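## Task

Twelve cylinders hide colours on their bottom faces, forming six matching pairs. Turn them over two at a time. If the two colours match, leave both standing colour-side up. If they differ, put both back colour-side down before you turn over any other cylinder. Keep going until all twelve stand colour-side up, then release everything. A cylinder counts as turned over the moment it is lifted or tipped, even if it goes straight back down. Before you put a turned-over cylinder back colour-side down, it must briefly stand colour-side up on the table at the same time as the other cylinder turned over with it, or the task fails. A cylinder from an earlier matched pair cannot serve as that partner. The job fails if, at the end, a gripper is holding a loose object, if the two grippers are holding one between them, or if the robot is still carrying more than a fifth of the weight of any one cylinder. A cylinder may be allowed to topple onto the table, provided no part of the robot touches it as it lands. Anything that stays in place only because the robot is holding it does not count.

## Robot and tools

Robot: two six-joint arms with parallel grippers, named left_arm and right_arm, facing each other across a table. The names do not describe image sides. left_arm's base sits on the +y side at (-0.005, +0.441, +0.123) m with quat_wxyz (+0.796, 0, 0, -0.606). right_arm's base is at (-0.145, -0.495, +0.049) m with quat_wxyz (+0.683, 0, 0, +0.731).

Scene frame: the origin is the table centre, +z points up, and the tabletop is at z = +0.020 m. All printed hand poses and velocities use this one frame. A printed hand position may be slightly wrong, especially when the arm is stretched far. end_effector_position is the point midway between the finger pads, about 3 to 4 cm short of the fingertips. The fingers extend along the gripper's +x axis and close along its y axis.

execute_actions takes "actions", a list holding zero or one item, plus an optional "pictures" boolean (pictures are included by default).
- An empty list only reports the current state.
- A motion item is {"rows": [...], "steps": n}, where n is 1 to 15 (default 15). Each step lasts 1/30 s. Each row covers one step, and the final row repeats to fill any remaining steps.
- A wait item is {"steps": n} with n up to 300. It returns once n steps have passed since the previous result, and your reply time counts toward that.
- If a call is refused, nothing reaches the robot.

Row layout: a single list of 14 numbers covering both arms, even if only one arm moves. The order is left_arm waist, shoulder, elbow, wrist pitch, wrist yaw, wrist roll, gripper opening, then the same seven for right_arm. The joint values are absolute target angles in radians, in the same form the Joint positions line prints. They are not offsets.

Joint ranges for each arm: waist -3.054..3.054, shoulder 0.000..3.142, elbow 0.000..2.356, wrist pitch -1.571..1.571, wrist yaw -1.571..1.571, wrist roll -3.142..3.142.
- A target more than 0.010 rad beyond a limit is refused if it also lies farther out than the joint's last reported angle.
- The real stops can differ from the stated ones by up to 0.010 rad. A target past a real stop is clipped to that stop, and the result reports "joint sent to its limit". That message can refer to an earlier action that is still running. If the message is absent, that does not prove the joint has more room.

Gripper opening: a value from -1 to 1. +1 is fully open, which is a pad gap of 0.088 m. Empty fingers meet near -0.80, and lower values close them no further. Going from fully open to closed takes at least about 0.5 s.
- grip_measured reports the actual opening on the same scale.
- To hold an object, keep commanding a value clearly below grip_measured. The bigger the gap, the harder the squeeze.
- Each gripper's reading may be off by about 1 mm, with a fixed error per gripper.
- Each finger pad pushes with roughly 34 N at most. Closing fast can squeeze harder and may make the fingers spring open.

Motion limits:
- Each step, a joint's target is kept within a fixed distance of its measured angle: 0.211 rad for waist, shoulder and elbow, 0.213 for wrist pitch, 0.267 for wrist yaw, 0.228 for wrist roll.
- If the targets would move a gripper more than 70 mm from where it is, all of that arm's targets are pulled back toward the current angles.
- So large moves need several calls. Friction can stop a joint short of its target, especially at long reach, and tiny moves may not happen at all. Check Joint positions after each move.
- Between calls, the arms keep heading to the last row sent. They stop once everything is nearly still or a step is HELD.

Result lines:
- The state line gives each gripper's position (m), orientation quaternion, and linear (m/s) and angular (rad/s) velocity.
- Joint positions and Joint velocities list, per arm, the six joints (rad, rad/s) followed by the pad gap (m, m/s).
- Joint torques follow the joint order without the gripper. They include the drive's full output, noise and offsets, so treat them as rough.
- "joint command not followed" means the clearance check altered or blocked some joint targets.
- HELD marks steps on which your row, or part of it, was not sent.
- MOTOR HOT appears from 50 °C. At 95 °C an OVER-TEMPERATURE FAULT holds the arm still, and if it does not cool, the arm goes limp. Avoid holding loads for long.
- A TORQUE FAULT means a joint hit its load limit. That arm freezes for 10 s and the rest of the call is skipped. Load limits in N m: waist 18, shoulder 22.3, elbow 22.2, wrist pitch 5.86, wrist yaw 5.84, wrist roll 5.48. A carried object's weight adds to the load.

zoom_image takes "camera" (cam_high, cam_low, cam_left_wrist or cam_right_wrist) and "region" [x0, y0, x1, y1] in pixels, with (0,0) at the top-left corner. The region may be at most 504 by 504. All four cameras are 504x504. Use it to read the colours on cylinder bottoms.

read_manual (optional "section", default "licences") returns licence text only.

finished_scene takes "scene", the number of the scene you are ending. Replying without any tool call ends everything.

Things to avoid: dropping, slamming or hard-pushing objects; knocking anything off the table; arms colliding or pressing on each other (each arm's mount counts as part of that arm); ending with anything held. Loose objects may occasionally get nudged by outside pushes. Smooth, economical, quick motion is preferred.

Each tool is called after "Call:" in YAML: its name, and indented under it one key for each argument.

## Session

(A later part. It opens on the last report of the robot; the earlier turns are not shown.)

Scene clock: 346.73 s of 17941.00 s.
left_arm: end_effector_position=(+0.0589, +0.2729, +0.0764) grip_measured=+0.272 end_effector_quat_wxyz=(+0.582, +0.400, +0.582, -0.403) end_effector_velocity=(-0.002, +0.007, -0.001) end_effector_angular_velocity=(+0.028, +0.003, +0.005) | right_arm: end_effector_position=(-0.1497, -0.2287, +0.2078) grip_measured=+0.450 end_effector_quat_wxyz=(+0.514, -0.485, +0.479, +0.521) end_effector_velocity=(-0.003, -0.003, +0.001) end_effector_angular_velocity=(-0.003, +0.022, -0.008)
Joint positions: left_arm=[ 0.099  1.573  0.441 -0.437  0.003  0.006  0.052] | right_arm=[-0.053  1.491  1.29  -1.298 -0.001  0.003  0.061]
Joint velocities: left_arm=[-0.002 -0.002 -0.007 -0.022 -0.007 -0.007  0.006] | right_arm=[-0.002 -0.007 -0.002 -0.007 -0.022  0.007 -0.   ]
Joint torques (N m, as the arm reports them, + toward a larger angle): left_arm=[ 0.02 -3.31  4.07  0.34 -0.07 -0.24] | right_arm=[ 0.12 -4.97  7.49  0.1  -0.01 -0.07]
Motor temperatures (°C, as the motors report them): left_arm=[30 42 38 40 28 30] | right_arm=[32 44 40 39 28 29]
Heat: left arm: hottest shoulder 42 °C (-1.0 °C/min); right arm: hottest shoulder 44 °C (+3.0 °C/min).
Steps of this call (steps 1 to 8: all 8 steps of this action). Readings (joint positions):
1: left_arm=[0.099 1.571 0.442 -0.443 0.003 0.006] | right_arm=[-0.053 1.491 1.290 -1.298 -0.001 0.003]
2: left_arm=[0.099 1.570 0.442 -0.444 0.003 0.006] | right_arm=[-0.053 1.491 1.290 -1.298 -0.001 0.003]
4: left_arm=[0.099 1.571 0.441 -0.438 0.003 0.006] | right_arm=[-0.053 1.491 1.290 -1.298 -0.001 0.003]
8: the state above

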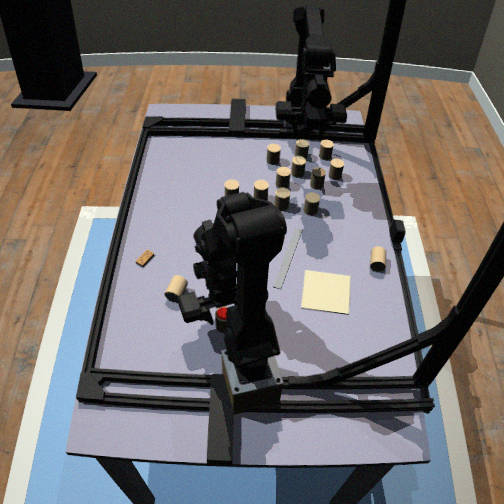

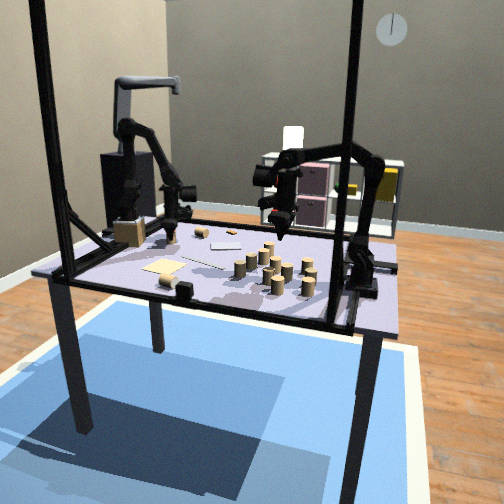

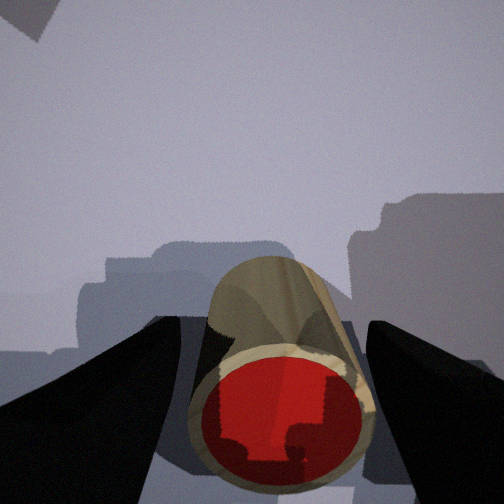

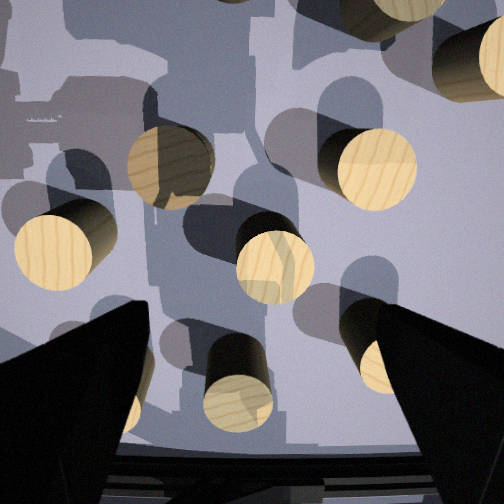

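Call:
execute_actions:
  actions:
    - {"rows":[[0.1,1.5,0.48,-0.55,0,0,0.3,-0.105,1.52,1.2,-1.24,0,0,0.45],[0.1,1.5,0.48,-0.55,0,0,0.3,-0.105,1.52,1.2,-1.24,0,0,0.45],[0.1,1.4,0.55,-0.72,0,0,0.3,-0.105,1.52,1.2,-1.24,0,0,0.45],[0.1,1.4,0.55,-0.72,0,0,0.3,-0.105,1.54,1.145,-1.17,0,0,0.45],[0.1,1.25,0.64,-0.8,0,0,0.3,-0.105,1.54,1.145,-1.17,0,0,0.45],[0.1,1.25,0.64,-0.8,0,0,0.3,-0.105,1.562,1.092,-1.104,0,0,0.45],[0.1,1.25,0.64,-0.8,0,0,0.3,-0.105,1.562,1.092,-1.104,0,0,0.45],[-0.43,1.0,0.5,0.96,0,1.571,0.7,-0.105,1.583,1.048,-1.04,0,0,0.45],[-0.43,1.0,0.5,0.96,0,1.571,0.7,-0.105,1.583,1.048,-1.04,0,0,0.45],[-0.43,1.0,0.5,0.96,0,1.571,0.7,-0.105,1.604,1.004,-0.975,0,0,0.45],[-0.43,1.0,0.5,0.96,0,1.571,0.7,-0.105,1.604,1.004,-0.975,0,0,0.45],[-0.43,1.0,0.5,0.96,0,1.571,0.7,-0.105,1.625,0.96,-0.91,0,0,0.45],[-0.43,1.0,0.5,0.96,0,1.571,0.7,-0.105,1.625,0.96,-0.91,0,0,0.45],[-0.43,1.0,0.5,0.96,0,1.571,0.7,-0.105,1.645,0.916,-0.847,0,0,0.45]],"steps":15}
  pictures: false

Call:
execute_actions:
  actions:
    - {"rows":[[-0.43,1.1,0.4,0.96,0,1.571,0.7,-0.105,1.645,0.916,-0.847,0,0,0.45],[-0.43,1.1,0.4,0.96,0,1.571,0.7,-0.105,1.645,0.916,-0.847,0,0,0.45],[-0.43,1.1,0.4,0.96,0,1.571,0.7,-0.105,1.645,0.916,-0.847,0,0,0.45],[-0.43,1.1,0.4,0.96,0,1.571,0.7,-0.105,1.645,0.916,-0.847,0,0,0.45],[-0.43,1.1,0.4,0.96,0,1.571,0.7,-0.105,1.645,0.916,-0.847,0,0,0.45],[-0.43,1.1,0.4,0.96,0,1.571,0.7,-0.105,1.645,0.916,-0.847,0,0,-0.4]],"steps":14}
  pictures: false

Call:
execute_actions:
  actions:
    - {"rows":[[-0.43,1.2,0.3,0.96,0,1.571,0.7,-0.105,1.6,1.0,-0.975,0,0,-0.4],[-0.43,1.2,0.3,0.96,0,1.571,0.7,-0.105,1.6,1.0,-0.975,0,0,-0.4],[-0.43,1.2,0.3,0.96,0,1.571,0.7,-0.105,1.562,1.092,-1.104,0,0,-0.4],[-0.43,1.2,0.3,0.96,0,1.571,0.7,-0.105,1.562,1.092,-1.104,0,0,-0.4],[-0.43,1.2,0.3,0.96,0,1.571,0.7,-0.105,1.4,1.1,-1.104,0,0,-0.4],[-0.43,1.2,0.3,0.96,0,1.571,0.7,-0.105,1.4,1.1,-1.104,0,0,-0.4],[-0.43,1.2,0.3,0.96,0,1.571,0.7,-0.105,1.4,1.1,-1.104,0,0,-0.4],[-0.43,1.2,0.3,0.96,0,1.571,0.7,-0.216,1.15,1.0,0.3,0,0,-0.4]],"steps":15}
  pictures: false

Call:
execute_actions:
  actions:
    - {"rows":[[-0.43,1.2,0.3,0.96,0,1.571,0.7,-0.216,1.2,0.9,0.64,0,0,-0.4],[-0.43,1.2,0.3,0.96,0,1.571,0.7,-0.216,1.2,0.9,0.64,0,0,-0.4],[-0.43,1.2,0.3,0.96,0,1.571,0.7,-0.216,1.2,0.9,0.64,0,0,-0.4],[-0.43,1.2,0.3,0.96,0,1.571,0.7,-0.216,1.2,0.9,0.64,0,0,-0.4],[-0.43,1.2,0.3,0.96,0,1.571,0.7,-0.216,1.2,0.9,0.64,0,0,-0.4],[-0.43,1.2,0.3,0.96,0,1.571,0.7,-0.216,1.2,0.9,0.64,0,0,-0.4],[-0.43,1.2,0.3,0.96,0,1.571,0.7,-0.216,1.2,0.9,0.64,0,0,-0.4],[-0.43,1.3,0.34,0.96,0,1.571,0.7,-0.216,1.27,0.7,0.64,0,0,-0.4]],"steps":15}
  pictures: false

Call:
execute_actions:
  actions:
    - {"rows":[[-0.43,1.42,0.41,1.0,0,1.571,0.7,-0.216,1.39,0.75,0.633,0,0,-0.4]],"steps":9}
  pictures: false

Call:
execute_actions:
  actions:
    - {"rows":[[-0.43,1.51,0.48,1.03,0,1.571,0.7,-0.216,1.39,0.75,0.633,0,0,-0.4],[-0.43,1.51,0.48,1.03,0,1.571,0.7,-0.216,1.39,0.75,0.633,0,0,-0.4],[-0.43,1.57,0.54,1.03,0,1.571,0.7,-0.216,1.39,0.75,0.633,0,0,-0.4],[-0.43,1.57,0.54,1.03,0,1.571,0.7,-0.216,1.39,0.75,0.633,0,0,-0.4],[-0.43,1.63,0.605,1.025,0,1.571,0.7,-0.216,1.39,0.75,0.633,0,0,-0.4],[-0.43,1.63,0.605,1.025,0,1.571,0.7,-0.216,1.39,0.75,0.633,0,0,-0.4],[-0.43,1.695,0.674,1.021,0,1.571,0.7,-0.216,1.39,0.75,0.633,0,0,-0.4],[-0.43,1.695,0.674,1.021,0,1.571,0.7,-0.216,1.39,0.75,0.633,0,0,-0.4],[-0.43,1.76,0.748,1.015,0,1.571,0.7,-0.216,1.39,0.75,0.633,0,0,-0.4]],"steps":13}
  pictures: false

Call:
execute_actions:
  actions:
    - {"rows":[[-0.43,1.76,0.748,1.015,0,1.571,-0.4,-0.216,1.39,0.75,0.633,0,0,-0.4]],"steps":10}
  pictures: false

Call:
execute_actions:
  actions:
    - {"rows":[[-0.43,1.76,0.748,1.015,0,1.571,-0.4,-0.216,1.39,0.75,0.633,0,0,0.7],[-0.43,1.76,0.748,1.015,0,1.571,-0.4,-0.216,1.39,0.75,0.633,0,0,0.7],[-0.43,1.76,0.748,1.015,0,1.571,-0.4,-0.216,1.39,0.75,0.633,0,0,0.7],[-0.43,1.76,0.748,1.015,0,1.571,-0.4,-0.216,1.39,0.75,0.633,0,0,0.7],[-0.43,1.76,0.748,1.015,0,1.571,-0.4,-0.216,1.39,0.75,0.633,0,0,0.7],[-0.43,1.76,0.748,1.015,0,1.571,-0.4,-0.216,1.39,0.75,0.633,0,0,0.7],[-0.43,1.6,0.57,1.03,0,1.571,-0.4,-0.216,1.39,0.75,0.633,0,0,0.7],[-0.43,1.6,0.57,1.03,0,1.571,-0.4,-0.216,1.39,0.75,0.633,0,0,0.7],[-0.43,1.51,0.48,1.03,0,1.571,-0.4,-0.216,1.27,0.63,0.64,0,0,0.7],[-0.43,1.51,0.48,1.03,0,1.571,-0.4,-0.216,1.27,0.63,0.64,0,0,0.7],[-0.43,1.42,0.41,1.0,0,1.571,-0.4,-0.216,1.27,0.63,0.64,0,0,0.7]],"steps":13}
  pictures: false

Call:
execute_actions:
  actions:
    - {"rows":[[0.52,1.2,0.6,-0.91,0,0,-0.4,-0.02,1.15,0.9,-1.27,0,0,0.45]],"steps":15}
  pictures: false

Call:
execute_actions:
  actions:
    - {"rows":[[0.52,1.2,0.6,-0.91,0,0,-0.4,-0.02,1.3,1.1,-1.27,0,0,0.45],[0.52,1.2,0.6,-0.91,0,0,-0.4,-0.02,1.3,1.1,-1.27,0,0,0.45],[0.52,1.2,0.6,-0.91,0,0,-0.4,-0.02,1.3,1.1,-1.27,0,0,0.45],[0.52,1.2,0.6,-0.91,0,0,-0.4,-0.02,1.3,1.1,-1.27,0,0,0.45],[0.52,1.2,0.6,-0.91,0,0,-0.4,-0.02,1.3,1.1,-1.27,0,0,0.45],[0.52,1.2,0.6,-0.91,0,0,-0.4,-0.02,1.5,1.3,-1.27,0,0,0.45],[0.52,1.2,0.6,-0.91,0,0,-0.4,-0.02,1.5,1.3,-1.27,0,0,0.45],[0.52,1.2,0.6,-0.91,0,0,-0.4,-0.02,1.5,1.3,-1.27,0,0,0.45],[0.52,1.2,0.6,-0.91,0,0,-0.4,-0.02,1.5,1.3,-1.27,0,0,0.45],[0.52,1.3,0.64,-0.91,0,0,-0.4,-0.02,1.7,1.5,-1.3,0,0,0.45]],"steps":15}
  pictures: false

Call:
execute_actions:
  actions:
    - {"rows":[[0.52,1.3,0.64,-0.91,0,0,-0.4,-0.02,1.85,1.65,-1.3,0,0,0.45]],"steps":5}
  pictures: false

Call:
execute_actions:
  actions:
    - {"rows":[[0.52,1.33,0.612,-0.855,0,0,-0.4,-0.02,2.0,1.79,-1.3,0,0,0.45],[0.52,1.36,0.585,-0.8,0,0,-0.4,-0.02,2.0,1.79,-1.3,0,0,0.45],[0.52,1.39,0.56,-0.745,0,0,-0.4,-0.02,2.0,1.79,-1.3,0,0,0.45],[0.52,1.42,0.537,-0.69,0,0,-0.4,-0.02,2.0,1.79,-1.3,0,0,0.45],[0.52,1.45,0.515,-0.637,0,0,-0.4,-0.02,2.105,1.79,-1.25,0,0,0.45],[0.52,1.48,0.495,-0.587,0,0,-0.4,-0.02,2.105,1.79,-1.25,0,0,0.45],[0.52,1.505,0.479,-0.545,0,0,-0.4,-0.02,2.105,1.79,-1.25,0,0,0.45],[0.52,1.525,0.467,-0.513,0,0,-0.4,-0.02,2.105,1.79,-1.25,0,0,0.45],[0.52,1.541,0.4585,-0.4885,0,0,-0.4,-0.02,2.105,1.79,-1.25,0,0,0.45],[0.52,1.555,0.45,-0.47,0,0,-0.4,-0.02,2.105,1.79,-1.25,0,0,0.45],[0.52,1.568,0.443,-0.452,0,0,-0.4,-0.02,2.105,1.79,-1.25,0,0,0.45],[0.52,1.577,0.439,-0.439,0,0,-0.4,-0.02,2.105,1.79,-1.25,0,0,0.45],[0.52,1.585,0.435,-0.428,0,0,-0.4,-0.02,2.105,1.79,-1.25,0,0,0.45]],"steps":15}
  pictures: false

Call:
execute_actions:
  actions:
    - {"rows":[[0.52,1.585,0.435,-0.428,0,0,-0.4,-0.02,2.105,1.79,-1.25,0,0,0.45],[0.52,1.585,0.435,-0.428,0,0,-0.4,-0.02,2.105,1.79,-1.25,0,0,0.45],[0.52,1.585,0.435,-0.428,0,0,-0.4,-0.02,2.105,1.79,-1.25,0,0,0.45],[0.52,1.572,0.442,-0.445,0,0,0.3,-0.02,2.105,1.79,-1.25,0,0,0.45]],"steps":11}
  pictures: false

Call:
execute_actions:
  actions:
    - {"rows":[[0.52,1.5,0.48,-0.55,0,0,0.3,-0.02,2.105,1.79,-1.25,0,0,0.45],[0.52,1.5,0.48,-0.55,0,0,0.3,-0.02,2.105,1.79,-1.25,0,0,0.45],[0.52,1.4,0.55,-0.72,0,0,0.3,-0.02,2.105,1.79,-1.25,0,0,0.45],[0.52,1.4,0.55,-0.72,0,0,0.3,-0.02,2.105,1.79,-1.25,0,0,0.45],[0.52,1.25,0.64,-0.8,0,0,0.3,-0.02,2.105,1.79,-1.25,0,0,0.45]],"steps":11}
  pictures: true

Scene clock: 404.10 s of 17941.00 s.
left_arm: end_effector_position=(-0.0263, +0.1558, +0.2372) grip_measured=+0.681 end_effector_quat_wxyz=(+0.546, +0.419, +0.070, -0.722) end_effector_velocity=(-0.396, -0.233, +0.336) end_effector_angular_velocity=(-2.128, -1.225, -2.685) | right_arm: end_effector_position=(-0.1366, -0.2291, +0.0980) grip_measured=+0.450 end_effector_quat_wxyz=(+0.512, -0.487, +0.506, +0.495) end_effector_velocity=(-0.004, -0.047, -0.202) end_effector_angular_velocity=(-0.173, +0.028, +0.005)
Joint positions: left_arm=[-0.343  1.023  0.517 -0.244 -0.001  0.507  0.072] | right_arm=[-0.102  1.615  0.967 -0.908 -0.001  0.002  0.061]
Joint velocities: left_arm=[-1.272 -0.237 -0.056  1.853  0.095  1.971  0.01 ] | right_arm=[-0.002  0.291 -0.564  0.681 -0.022 -0.007 -0.   ]
Joint torques (N m, as the arm reports them, + toward a larger angle): left_arm=[ 1.22 -2.96  5.92  1.73 -0.04  0.12] | right_arm=[-0.16 -5.32  5.16  0.16 -0.02 -0.05]
Motor temperatures (°C, as the motors report them): left_arm=[30 40 36 35 28 30] | right_arm=[32 39 41 36 28 29]
Heat: left arm: hottest shoulder 40 °C (-2.0 °C/min); right arm: hottest elbow 41 °C (-3.0 °C/min).
Steps of this call (steps 1 to 15: the robot went on to your last target; steps 16 to 90: nothing new was sent; then 53.87 s passed at rest; steps 91 to 105: all 15 steps of this action). Readings (joint positions):
91: left_arm=[0.099 1.565 0.447 -0.459 0.003 0.006] | right_arm=[-0.057 1.492 1.280 -1.286 -0.002 0.003]
92: left_arm=[0.099 1.550 0.453 -0.495 0.003 0.006] | right_arm=[-0.069 1.493 1.264 -1.269 -0.002 0.003]
94: left_arm=[0.099 1.488 0.488 -0.609 0.003 0.006] | right_arm=[-0.091 1.503 1.226 -1.243 -0.001 0.003]
98: left_arm=[0.078 1.289 0.584 -0.692 -0.010 0.044] | right_arm=[-0.102 1.541 1.127 -1.130 -0.001 0.002]
105: the state above

Scene clock: 404.57 s of 17941.00 s.
left_arm: end_effector_position=(-0.0595, +0.1011, +0.3314) grip_measured=+0.700 end_effector_quat_wxyz=(+0.471, +0.447, -0.475, -0.594) end_effector_velocity=(-0.007, -0.034, +0.411) end_effector_angular_velocity=(-2.148, -1.485, -0.151) | right_arm: end_effector_position=(-0.1358, -0.2317, +0.0825) grip_measured=-0.006 end_effector_quat_wxyz=(+0.512, -0.490, +0.506, +0.492) end_effector_velocity=(-0.003, -0.006, -0.001) end_effector_angular_velocity=(-0.026, +0.023, +0.020)
Joint positions: left_arm=[-0.427  1.101  0.398  0.62   0.     1.42   0.073] | right_arm=[-0.103  1.637  0.923 -0.848  0.003  0.001  0.039]
Joint velocities: left_arm=[-0.007 -0.002  0.002  1.883 -0.007  1.81  -0.   ] | right_arm=[-0.002  0.002 -0.002 -0.022 -0.022 -0.022  0.   ]
Joint torques (N m, as the arm reports them, + toward a larger angle): left_arm=[-0.28 -3.25  7.6   2.29  0.03  0.13] | right_arm=[-0.19 -5.44  4.99  0.2  -0.11 -0.03]
Motor temperatures (°C, as the motors report them): left_arm=[30 40 36 35 28 30] | right_arm=[32 39 41 36 28 29]
Heat: left arm: hottest shoulder 40 °C (-2.0 °C/min); right arm: hottest elbow 41 °C (-3.0 °C/min).
Steps of this call (steps 1 to 14: all 14 steps of this action). Readings (joint positions):
1: left_arm=[-0.377 1.027 0.502 -0.172 0.002 0.572] | right_arm=[-0.102 1.624 0.951 -0.891 -0.001 0.002]
2: left_arm=[-0.398 1.038 0.486 -0.102 0.002 0.637] | right_arm=[-0.102 1.631 0.938 -0.879 -0.001 0.002]
4: left_arm=[-0.416 1.071 0.443 0.009 0.001 0.768] | right_arm=[-0.102 1.637 0.925 -0.864 -0.001 0.002]
8: left_arm=[-0.425 1.101 0.398 0.244 0.000 1.030] | right_arm=[-0.102 1.637 0.923 -0.851 -0.001 0.002]
14: the state above

Scene clock: 405.07 s of 17941.00 s.
left_arm: end_effector_position=(-0.0593, +0.1031, +0.3336) grip_measured=+0.700 end_effector_quat_wxyz=(+0.477, +0.440, -0.551, -0.525) end_effector_velocity=(+0.001, +0.002, +0.006) end_effector_angular_velocity=(-0.030, +0.013, +0.004) | right_arm: end_effector_position=(-0.0978, -0.1692, +0.2730) grip_measured=-0.006 end_effector_quat_wxyz=(+0.707, -0.234, +0.271, +0.610) end_effector_velocity=(+0.036, +0.236, +0.370) end_effector_angular_velocity=(+2.052, -0.299, +0.003)
Joint positions: left_arm=[-0.428  1.196  0.305  0.956  0.     1.565  0.073] | right_arm=[-0.212  1.166  1.02  -0.587  0.002  0.001  0.039]
Joint velocities: left_arm=[-0.002 -0.002 -0.007  0.037 -0.007 -0.007  0.   ] | right_arm=[-0.007 -0.242 -0.007  1.839 -0.007 -0.007 -0.   ]
Joint torques (N m, as the arm reports them, + toward a larger angle): left_arm=[-0.25 -2.8   6.23  2.17  0.04  0.11] | right_arm=[-0.13 -3.96  5.5   1.18 -0.1   0.  ]
Motor temperatures (°C, as the motors report them): left_arm=[30 40 36 36 28 30] | right_arm=[32 39 41 36 28 29]
Heat: left arm: hottest shoulder 40 °C (-2.0 °C/min); right arm: hottest elbow 41 °C (-3.0 °C/min).
Steps of this call (steps 1 to 15: all 15 steps of this action). Readings (joint positions):
1: left_arm=[-0.428 1.113 0.388 0.694 0.000 1.467] | right_arm=[-0.103 1.637 0.932 -0.870 0.003 0.001]
2: left_arm=[-0.428 1.128 0.376 0.766 0.000 1.497] | right_arm=[-0.103 1.636 0.947 -0.911 0.003 0.001]
4: left_arm=[-0.428 1.164 0.342 0.856 0.000 1.534] | right_arm=[-0.103 1.620 1.000 -1.011 0.003 0.001]
8: left_arm=[-0.428 1.195 0.305 0.932 0.000 1.558] | right_arm=[-0.112 1.441 1.062 -1.037 -0.005 0.001]
15: the state above

Scene clock: 405.57 s of 17941.00 s.
left_arm: end_effector_position=(-0.0614, +0.0902, +0.3122) grip_measured=+0.700 end_effector_quat_wxyz=(+0.458, +0.460, -0.535, -0.541) end_effector_velocity=(-0.001, -0.003, +0.003) end_effector_angular_velocity=(-0.001, +0.008, -0.005) | right_arm: end_effector_position=(-0.0883, -0.1065, +0.2663) grip_measured=-0.006 end_effector_quat_wxyz=(+0.751, -0.081, +0.094, +0.648) end_effector_velocity=(+0.012, +0.085, +0.296) end_effector_angular_velocity=(+1.596, -0.239, +0.006)
Joint positions: left_arm=[-0.428  1.293  0.329  0.957  0.     1.566  0.073] | right_arm=[-0.213  1.279  0.695  0.334  0.002  0.001  0.039]
Joint velocities: left_arm=[ 0.002  0.007  0.017 -0.007  0.007 -0.007 -0.   ] | right_arm=[-0.002  0.066 -0.144  1.824 -0.007 -0.007 -0.   ]
Joint torques (N m, as the arm reports them, + toward a larger angle): left_arm=[-0.21 -3.24  7.74  2.23  0.03  0.11] | right_arm=[-0.24 -6.94  9.38  2.4  -0.08  0.  ]
Motor temperatures (°C, as the motors report them): left_arm=[30 40 36 36 28 30] | right_arm=[32 39 41 36 28 29]
Heat: left arm: hottest shoulder 40 °C (-2.0 °C/min); right arm: hottest elbow 41 °C (-3.0 °C/min).
Steps of this call (steps 1 to 15: all 15 steps of this action). Readings (joint positions):
1: left_arm=[-0.428 1.196 0.305 0.957 0.000 1.565] | right_arm=[-0.212 1.163 1.007 -0.516 0.002 0.001]
2: left_arm=[-0.428 1.196 0.305 0.958 0.000 1.565] | right_arm=[-0.212 1.164 0.988 -0.450 0.002 0.001]
4: left_arm=[-0.428 1.196 0.305 0.958 0.000 1.565] | right_arm=[-0.213 1.176 0.945 -0.334 0.002 0.001]
8: left_arm=[-0.428 1.210 0.308 0.963 0.000 1.565] | right_arm=[-0.213 1.212 0.873 -0.075 0.002 0.001]
15: the state above

Scene clock: 405.87 s of 17941.00 s.
left_arm: end_effector_position=(-0.0650, +0.0684, +0.3076) grip_measured=+0.700 end_effector_quat_wxyz=(+0.455, +0.462, -0.533, -0.543) end_effector_velocity=(+0.001, -0.007, +0.006) end_effector_angular_velocity=(-0.018, +0.025, +0.010) | right_arm: end_effector_position=(-0.0843, -0.0796, +0.3105) grip_measured=-0.006 end_effector_quat_wxyz=(+0.757, -0.006, +0.007, +0.653) end_effector_velocity=(+0.002, +0.012, -0.007) end_effector_angular_velocity=(+0.030, -0.012, +0.005)
Joint positions: left_arm=[-0.428  1.412  0.399  0.996  0.     1.566  0.073] | right_arm=[-0.213  1.377  0.742  0.617  0.002  0.001  0.039]
Joint velocities: left_arm=[ 0.002  0.027  0.027  0.022 -0.007 -0.022 -0.   ] | right_arm=[-0.002  0.076 -0.002  0.11  -0.007 -0.007  0.   ]
Joint torques (N m, as the arm reports them, + toward a larger angle): left_arm=[-0.19 -3.73  7.53  2.23  0.03  0.08] | right_arm=[-0.2  -5.14  8.23  1.75 -0.09  0.02]
Motor temperatures (°C, as the motors report them): left_arm=[30 40 36 36 28 30] | right_arm=[32 39 41 36 28 29]
Heat: left arm: hottest shoulder 40 °C (-2.0 °C/min); right arm: hottest elbow 41 °C (-3.0 °C/min).
Steps of this call (steps 1 to 9: all 9 steps of this action). Readings (joint positions):
1: left_arm=[-0.428 1.310 0.338 0.967 0.000 1.565] | right_arm=[-0.213 1.295 0.697 0.400 0.002 0.001]
2: left_arm=[-0.428 1.339 0.357 0.980 0.000 1.565] | right_arm=[-0.213 1.316 0.711 0.468 0.002 0.001]
4: left_arm=[-0.428 1.386 0.389 0.987 0.000 1.566] | right_arm=[-0.213 1.351 0.737 0.556 0.002 0.001]
8: left_arm=[-0.428 1.410 0.398 0.995 0.000 1.566] | right_arm=[-0.213 1.374 0.742 0.612 0.002 0.001]
9: the state above

Scene clock: 406.30 s of 17941.00 s.
left_arm: end_effector_position=(-0.0785, -0.0161, +0.3114) grip_measured=+0.700 end_effector_quat_wxyz=(+0.461, +0.457, -0.537, -0.539) end_effector_velocity=(-0.009, -0.053, -0.023) end_effector_angular_velocity=(+0.052, -0.001, +0.005) | right_arm: end_effector_position=(-0.0843, -0.0789, +0.3116) grip_measured=-0.006 end_effector_quat_wxyz=(+0.757, -0.003, +0.004, +0.653) end_effector_velocity=(-0.002, +0.000, -0.007) end_effector_angular_velocity=(-0.030, -0.018, +0.020)
Joint positions: left_arm=[-0.428  1.738  0.724  1.017  0.     1.566  0.073] | right_arm=[-0.213  1.381  0.742  0.629  0.002  0.001  0.039]
Joint velocities: left_arm=[-0.002  0.217  0.203 -0.037 -0.007 -0.007  0.   ] | right_arm=[-0.002  0.002 -0.002 -0.022 -0.022 -0.022 -0.   ]
Joint torques (N m, as the arm reports them, + toward a larger angle): left_arm=[-0.17 -6.05  7.06  1.94  0.03  0.1 ] | right_arm=[-0.3  -4.98  8.26  1.66 -0.09 -0.01]
Motor temperatures (°C, as the motors report them): left_arm=[30 40 36 36 28 30] | right_arm=[32 39 41 36 28 29]
Heat: left arm: hottest shoulder 40 °C (-2.0 °C/min); right arm: hottest elbow 41 °C (-3.0 °C/min).
Steps of this call (steps 1 to 13: all 13 steps of this action). Readings (joint positions):
1: left_arm=[-0.428 1.426 0.409 1.004 0.000 1.566] | right_arm=[-0.213 1.379 0.742 0.620 0.002 0.001]
2: left_arm=[-0.428 1.448 0.428 1.013 0.000 1.566] | right_arm=[-0.213 1.380 0.742 0.623 0.002 0.001]
4: left_arm=[-0.428 1.508 0.482 1.020 0.000 1.566] | right_arm=[-0.213 1.380 0.742 0.627 0.002 0.001]
8: left_arm=[-0.428 1.627 0.603 1.021 0.000 1.566] | right_arm=[-0.213 1.380 0.742 0.628 0.002 0.001]
13: the state above

Scene clock: 406.63 s of 17941.00 s.
left_arm: end_effector_position=(-0.0791, -0.0196, +0.3074) grip_measured=+0.031 end_effector_quat_wxyz=(+0.458, +0.460, -0.535, -0.541) end_effector_velocity=(-0.002, +0.002, -0.003) end_effector_angular_velocity=(+0.013, +0.005, -0.010) | right_arm: end_effector_position=(-0.0842, -0.0788, +0.3134) grip_measured=-0.006 end_effector_quat_wxyz=(+0.757, -0.001, +0.001, +0.653) end_effector_velocity=(-0.002, +0.000, -0.007) end_effector_angular_velocity=(-0.028, -0.003, +0.020)
Joint positions: left_arm=[-0.428  1.755  0.736  1.012  0.     1.566  0.041] | right_arm=[-0.213  1.381  0.743  0.635  0.002  0.001  0.039]
Joint velocities: left_arm=[-0.002 -0.002 -0.007 -0.007  0.007 -0.007 -0.   ] | right_arm=[-0.002  0.002 -0.002 -0.022 -0.022 -0.007 -0.   ]
Joint torques (N m, as the arm reports them, + toward a larger angle): left_arm=[-0.24 -6.01  7.86  2.26  0.04  0.09] | right_arm=[-0.26 -5.01  8.17  1.25 -0.1   0.  ]
Motor temperatures (°C, as the motors report them): left_arm=[30 40 37 36 28 30] | right_arm=[32 39 41 36 28 29]
Heat: left arm: hottest shoulder 40 °C (-2.0 °C/min); right arm: hottest elbow 41 °C (-3.0 °C/min).
Steps of this call (steps 1 to 10: all 10 steps of this action). Readings (joint positions):
1: left_arm=[-0.428 1.743 0.729 1.017 0.000 1.566] | right_arm=[-0.213 1.381 0.742 0.629 0.002 0.001]
2: left_arm=[-0.428 1.747 0.732 1.017 0.000 1.566] | right_arm=[-0.213 1.381 0.742 0.629 0.002 0.001]
4: left_arm=[-0.428 1.750 0.735 1.013 0.000 1.566] | right_arm=[-0.213 1.381 0.742 0.632 0.002 0.001]
8: left_arm=[-0.428 1.755 0.736 1.012 0.000 1.566] | right_arm=[-0.213 1.381 0.743 0.635 0.002 0.001]
10: the state above

Scene clock: 407.07 s of 17941.00 s.
left_arm: end_effector_position=(-0.0675, +0.0518, +0.3101) grip_measured=+0.030 end_effector_quat_wxyz=(+0.458, +0.460, -0.534, -0.541) end_effector_velocity=(+0.034, +0.199, +0.035) end_effector_angular_velocity=(-0.107, +0.024, +0.020) | right_arm: end_effector_position=(-0.0876, -0.1009, +0.3068) grip_measured=+0.692 end_effector_quat_wxyz=(+0.757, -0.001, +0.002, +0.653) end_effector_velocity=(-0.008, -0.056, -0.009) end_effector_angular_velocity=(+0.013, +0.006, +0.005)
Joint positions: left_arm=[-0.428  1.481  0.46   1.012 -0.001  1.566  0.04 ] | right_arm=[-0.213  1.295  0.653  0.636  0.001  0.001  0.073]
Joint velocities: left_arm=[-0.002 -0.886 -0.711 -0.066 -0.022 -0.007 -0.   ] | right_arm=[-0.002 -0.232 -0.212 -0.007 -0.007  0.007  0.002]
Joint torques (N m, as the arm reports them, + toward a larger angle): left_arm=[-0.17 -4.13  7.01  1.79  0.05  0.09] | right_arm=[-0.24 -6.17  6.8   1.58 -0.04  0.01]
Motor temperatures (°C, as the motors report them): left_arm=[30 40 37 36 28 30] | right_arm=[32 39 41 36 28 29]
Heat: left arm: hottest shoulder 40 °C (-2.0 °C/min); right arm: hottest elbow 41 °C (-3.0 °C/min).
Steps of this call (steps 1 to 13: all 13 steps of this action). Readings (joint positions):
1: left_arm=[-0.428 1.755 0.736 1.012 0.000 1.566] | right_arm=[-0.213 1.381 0.743 0.635 0.002 0.001]
2: left_arm=[-0.428 1.755 0.736 1.012 0.000 1.566] | right_arm=[-0.213 1.381 0.743 0.635 0.002 0.001]
4: left_arm=[-0.428 1.755 0.736 1.012 -0.001 1.566] | right_arm=[-0.213 1.381 0.743 0.635 0.001 0.001]
8: left_arm=[-0.428 1.702 0.675 1.016 -0.001 1.566] | right_arm=[-0.213 1.381 0.743 0.633 0.001 0.001]
13: the state above

Scene clock: 407.57 s of 17941.00 s.
left_arm: end_effector_position=(+0.1883, +0.1301, +0.3056) grip_measured=+0.029 end_effector_quat_wxyz=(+0.762, +0.407, -0.038, -0.502) end_effector_velocity=(+0.447, +0.428, -0.336) end_effector_angular_velocity=(+0.519, +2.274, +2.280) | right_arm: end_effector_position=(-0.1617, -0.1337, +0.3002) grip_measured=+0.451 end_effector_quat_wxyz=(+0.675, -0.155, +0.149, +0.706) end_effector_velocity=(+0.006, -0.171, -0.378) end_effector_angular_velocity=(-1.895, -0.094, +0.004)
Joint positions: left_arm=[0.291 1.209 0.598 0.252 0.006 0.781 0.04 ] | right_arm=[-0.024  1.148  0.902 -0.188 -0.002  0.001  0.061]
Joint velocities: left_arm=[ 1.653 -0.002 -0.007 -1.634 -0.007 -1.766  0.   ] | right_arm=[ 0.007  0.012 -0.002 -1.883  0.007 -0.007 -0.001]
Joint torques (N m, as the arm reports them, + toward a larger angle): left_arm=[ 0.29 -4.7   7.74  1.98 -0.11 -0.31] | right_arm=[ 0.14 -4.42  7.48  1.34  0.03  0.02]
Motor temperatures (°C, as the motors report them): left_arm=[30 40 37 36 28 30] | right_arm=[32 39 41 37 28 29]
Heat: left arm: hottest shoulder 40 °C (-2.0 °C/min); right arm: hottest elbow 41 °C (-3.0 °C/min).
Steps of this call (steps 1 to 15: all 15 steps of this action). Readings (joint positions):
1: left_arm=[-0.416 1.448 0.461 0.973 0.011 1.539] | right_arm=[-0.205 1.282 0.663 0.607 0.008 0.001]
2: left_arm=[-0.383 1.420 0.475 0.921 0.013 1.500] | right_arm=[-0.179 1.271 0.684 0.560 0.010 0.001]
4: left_arm=[-0.304 1.358 0.514 0.846 0.010 1.416] | right_arm=[-0.119 1.243 0.748 0.478 0.004 0.001]
8: left_arm=[-0.096 1.237 0.583 0.644 0.008 1.188] | right_arm=[-0.033 1.165 0.878 0.249 -0.002 0.001]
15: the state above

Scene clock: 408.07 s of 17941.00 s.
left_arm: end_effector_position=(+0.1552, +0.2809, +0.1640) grip_measured=+0.029 end_effector_quat_wxyz=(+0.722, +0.248, +0.570, -0.306) end_effector_velocity=(-0.287, +0.290, -0.116) end_effector_angular_velocity=(+1.381, +1.453, +0.244) | right_arm: end_effector_position=(-0.1617, -0.1430, +0.2130) grip_measured=+0.450 end_effector_quat_wxyz=(+0.546, -0.443, +0.424, +0.572) end_effector_velocity=(+0.020, -0.340, -0.184) end_effector_angular_velocity=(-2.124, -0.116, -0.015)
Joint positions: left_arm=[ 0.517  1.29   0.625 -0.675 -0.003  0.026  0.04 ] | right_arm=[-0.023  1.67   1.466 -1.116 -0.002  0.001  0.061]
Joint velocities: left_arm=[ 0.007  0.115  0.007 -1.897 -0.007 -0.242  0.   ] | right_arm=[-0.002  0.408  0.178 -1.897  0.022  0.007 -0.   ]
Joint torques (N m, as the arm reports them, + toward a larger angle): left_arm=[ 0.25 -3.44  8.08  0.87  0.12 -0.25] | right_arm=[ 0.21 -8.28  8.36  0.25  0.01  0.  ]
Motor temperatures (°C, as the motors report them): left_arm=[30 40 37 36 28 30] | right_arm=[32 39 41 37 28 29]
Heat: left arm: hottest shoulder 40 °C (-2.0 °C/min); right arm: hottest elbow 41 °C (-3.0 °C/min).
Steps of this call (steps 1 to 15: all 15 steps of this action). Readings (joint positions):
1: left_arm=[0.346 1.209 0.598 0.199 0.006 0.723] | right_arm=[-0.023 1.167 0.925 -0.266 -0.002 0.001]
2: left_arm=[0.400 1.209 0.598 0.140 0.004 0.659] | right_arm=[-0.023 1.201 0.968 -0.325 -0.002 0.001]
4: left_arm=[0.478 1.209 0.598 0.012 -0.004 0.526] | right_arm=[-0.023 1.262 1.045 -0.432 -0.002 0.001]
8: left_arm=[0.513 1.208 0.598 -0.237 -0.003 0.266] | right_arm=[-0.023 1.398 1.205 -0.682 -0.002 0.001]
15: the state above

Scene clock: 408.23 s of 17941.00 s.
left_arm: end_effector_position=(+0.1252, +0.3110, +0.1577) grip_measured=+0.028 end_effector_quat_wxyz=(+0.662, +0.270, +0.642, -0.276) end_effector_velocity=(-0.047, +0.047, +0.004) end_effector_angular_velocity=(+0.230, +0.222, +0.020) | right_arm: end_effector_position=(-0.1620, -0.1365, +0.2012) grip_measured=+0.450 end_effector_quat_wxyz=(+0.513, -0.483, +0.463, +0.537) end_effector_velocity=(+0.001, -0.036, -0.069) end_effector_angular_velocity=(-0.647, -0.021, -0.009)
Joint positions: left_arm=[ 0.518  1.296  0.626 -0.872 -0.003  0.009  0.04 ] | right_arm=[-0.023  1.818  1.616 -1.266 -0.002  0.001  0.061]
Joint velocities: left_arm=[-0.002  0.002  0.027 -0.344 -0.007 -0.022 -0.   ] | right_arm=[-0.002  0.403  0.291 -0.535 -0.007  0.007 -0.   ]
Joint torques (N m, as the arm reports them, + toward a larger angle): left_arm=[ 0.25 -2.7   7.46  0.51  0.12 -0.24] | right_arm=[ 0.19 -8.63  7.34 -0.06  0.01  0.  ]
Motor temperatures (°C, as the motors report them): left_arm=[30 40 37 36 28 30] | right_arm=[32 39 41 37 28 29]
Heat: left arm: hottest shoulder 40 °C (-2.0 °C/min); right arm: hottest elbow 41 °C (-3.0 °C/min).
Steps of this call (steps 1 to 5: all 5 steps of this action). Readings (joint positions):
1: left_arm=[0.518 1.293 0.625 -0.737 -0.003 0.020] | right_arm=[-0.023 1.703 1.493 -1.193 -0.002 0.001]
2: left_arm=[0.518 1.294 0.626 -0.793 -0.003 0.015] | right_arm=[-0.023 1.739 1.535 -1.231 -0.002 0.001]
4: left_arm=[0.518 1.296 0.626 -0.858 -0.003 0.010] | right_arm=[-0.023 1.800 1.601 -1.246 -0.002 0.001]
5: the state above

Scene clock: 408.73 s of 17941.00 s.
left_arm: end_effector_position=(+0.1208, +0.3153, +0.0776) grip_measured=+0.027 end_effector_quat_wxyz=(+0.651, +0.274, +0.655, -0.270) end_effector_velocity=(-0.019, +0.020, -0.016) end_effector_angular_velocity=(+0.083, +0.073, +0.005) | right_arm: end_effector_position=(-0.1641, -0.0910, +0.1410) grip_measured=+0.450 end_effector_quat_wxyz=(+0.487, -0.512, +0.490, +0.510) end_effector_velocity=(-0.003, +0.014, +0.014) end_effector_angular_velocity=(+0.060, +0.025, +0.005)
Joint positions: left_arm=[ 0.518  1.569  0.446 -0.455 -0.003  0.006  0.04 ] | right_arm=[-0.023  2.104  1.782 -1.253 -0.002  0.001  0.061]
Joint velocities: left_arm=[-0.002  0.061 -0.042 -0.007 -0.007 -0.007 -0.   ] | right_arm=[-0.002 -0.002  0.051  0.007 -0.022 -0.007 -0.   ]
Joint torques (N m, as the arm reports them, + toward a larger angle): left_arm=[ 0.21 -2.73  3.74  1.15  0.11 -0.26] | right_arm=[  0.14 -10.4    6.67   0.24   0.01  -0.01]
Motor temperatures (°C, as the motors report them): left_arm=[30 40 37 36 28 30] | right_arm=[32 39 41 37 28 29]
Heat: left arm: hottest shoulder 40 °C (-1.0 °C/min); right arm: hottest elbow 41 °C (-3.0 °C/min).
Steps of this call (steps 1 to 15: all 15 steps of this action). Readings (joint positions):
1: left_arm=[0.518 1.300 0.626 -0.876 -0.003 0.008] | right_arm=[-0.023 1.849 1.644 -1.298 -0.002 0.001]
2: left_arm=[0.518 1.310 0.621 -0.857 -0.003 0.007] | right_arm=[-0.023 1.884 1.687 -1.299 -0.002 0.001]
4: left_arm=[0.518 1.350 0.596 -0.782 -0.003 0.006] | right_arm=[-0.023 1.943 1.749 -1.280 -0.002 0.001]
8: left_arm=[0.518 1.462 0.514 -0.613 -0.003 0.006] | right_arm=[-0.023 2.051 1.780 -1.257 -0.002 0.001]
15: the state above

Scene clock: 409.10 s of 17941.00 s.
left_arm: end_effector_position=(+0.1220, +0.3144, +0.0771) grip_measured=+0.273 end_effector_quat_wxyz=(+0.653, +0.272, +0.653, -0.271) end_effector_velocity=(-0.002, +0.003, +0.001) end_effector_angular_velocity=(+0.017, +0.007, +0.005) | right_arm: end_effector_position=(-0.1641, -0.0901, +0.1415) grip_measured=+0.450 end_effector_quat_wxyz=(+0.488, -0.511, +0.489, +0.511) end_effector_velocity=(-0.002, -0.002, +0.002) end_effector_angular_velocity=(-0.003, +0.007, +0.010)
Joint positions: left_arm=[ 0.519  1.571  0.444 -0.444 -0.003  0.006  0.052] | right_arm=[-0.023  2.104  1.784 -1.251 -0.002  0.001  0.061]
Joint velocities: left_arm=[-0.002 -0.002  0.002 -0.022 -0.007 -0.007  0.006] | right_arm=[ 0.002 -0.007 -0.002 -0.007 -0.007 -0.007  0.   ]
Joint torques (N m, as the arm reports them, + toward a larger angle): left_arm=[ 0.11 -3.36  4.1   0.43  0.12 -0.26] | right_arm=[  0.2  -10.42   6.92   0.16   0.03  -0.01]
Motor temperatures (°C, as the motors report them): left_arm=[30 40 37 36 28 30] | right_arm=[32 40 41 37 28 29]
Heat: left arm: hottest shoulder 40 °C (-1.0 °C/min); right arm: hottest elbow 41 °C (-3.0 °C/min).
Steps of this call (steps 1 to 11: all 11 steps of this action). Readings (joint positions):
1: left_arm=[0.518 1.570 0.445 -0.455 -0.003 0.006] | right_arm=[-0.023 2.104 1.783 -1.252 -0.002 0.001]
2: left_arm=[0.518 1.570 0.445 -0.455 -0.003 0.006] | right_arm=[-0.023 2.104 1.784 -1.251 -0.002 0.001]
4: left_arm=[0.518 1.570 0.444 -0.454 -0.002 0.006] | right_arm=[-0.023 2.104 1.784 -1.251 -0.002 0.001]
8: left_arm=[0.519 1.570 0.444 -0.444 -0.003 0.006] | right_arm=[-0.023 2.104 1.784 -1.251 -0.002 0.001]
11: the state above

Scene clock: 409.47 s of 17941.00 s.
left_arm: end_effector_position=(+0.1443, +0.2923, +0.1697) grip_measured=+0.299 end_effector_quat_wxyz=(+0.707, +0.248, +0.594, -0.292) end_effector_velocity=(-0.037, +0.038, +0.020) end_effector_angular_velocity=(+0.114, +0.110, +0.020) | right_arm: end_effector_position=(-0.1641, -0.0901, +0.1415) grip_measured=+0.450 end_effector_quat_wxyz=(+0.488, -0.511, +0.489, +0.511) end_effector_velocity=(+0.002, -0.001, +0.002) end_effector_angular_velocity=(-0.003, +0.007, -0.015)
Joint positions: left_arm=[ 0.519  1.259  0.64  -0.779 -0.002  0.006  0.054] | right_arm=[-0.023  2.104  1.784 -1.251 -0.002  0.001  0.061]
Joint velocities: left_arm=[-0.002 -0.134  0.022 -0.315 -0.007 -0.022  0.   ] | right_arm=[-0.007 -0.002  0.002 -0.007 -0.007  0.007 -0.   ]
Joint torques (N m, as the arm reports them, + toward a larger angle): left_arm=[ 0.12 -2.8   5.77  0.46  0.13 -0.24] | right_arm=[  0.14 -10.42   6.9    0.17   0.02  -0.01]
Motor temperatures (°C, as the motors report them): left_arm=[30 40 37 36 28 30] | right_arm=[32 40 41 37 28 29]
Heat: left arm: hottest shoulder 40 °C (-1.0 °C/min); right arm: hottest elbow 41 °C (-3.0 °C/min).
Steps of this call (steps 1 to 11: all 11 steps of this action). Readings (joint positions):
1: left_arm=[0.519 1.563 0.448 -0.462 -0.003 0.006] | right_arm=[-0.023 2.104 1.784 -1.251 -0.002 0.001]
2: left_arm=[0.519 1.549 0.454 -0.496 -0.003 0.006] | right_arm=[-0.023 2.104 1.784 -1.251 -0.002 0.001]
4: left_arm=[0.519 1.486 0.489 -0.612 -0.003 0.006] | right_arm=[-0.023 2.104 1.784 -1.251 -0.002 0.001]
8: left_arm=[0.519 1.304 0.605 -0.744 -0.002 0.006] | right_arm=[-0.023 2.104 1.784 -1.251 -0.002 0.001]
11: the state above

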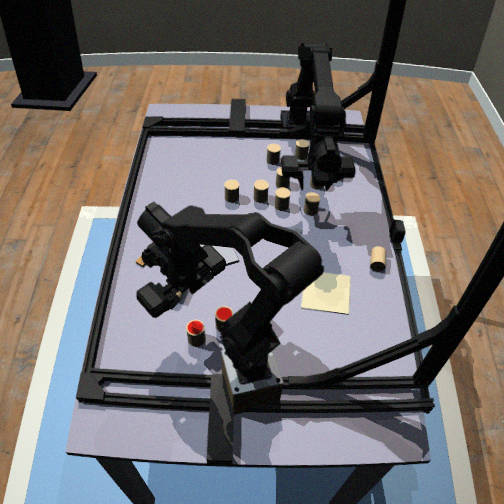

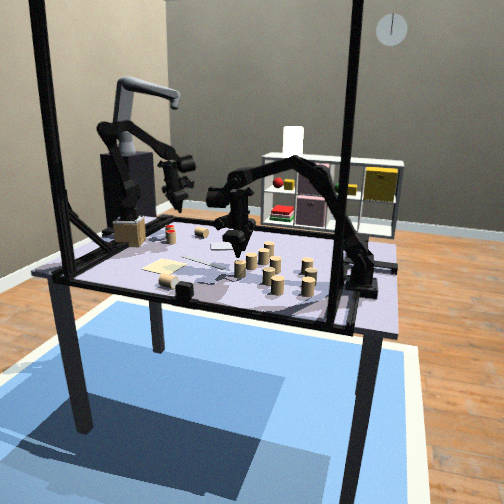

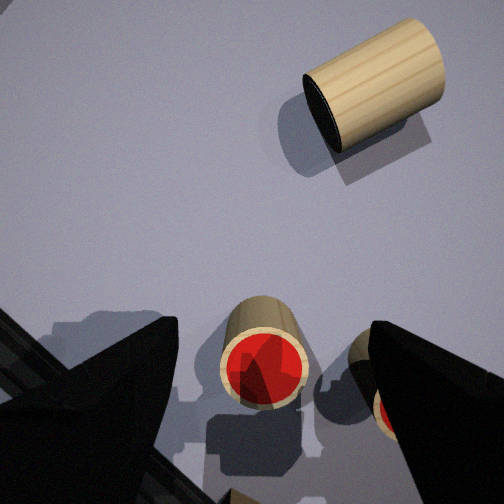

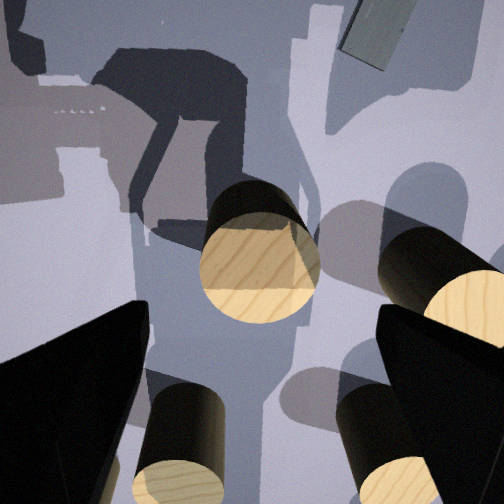

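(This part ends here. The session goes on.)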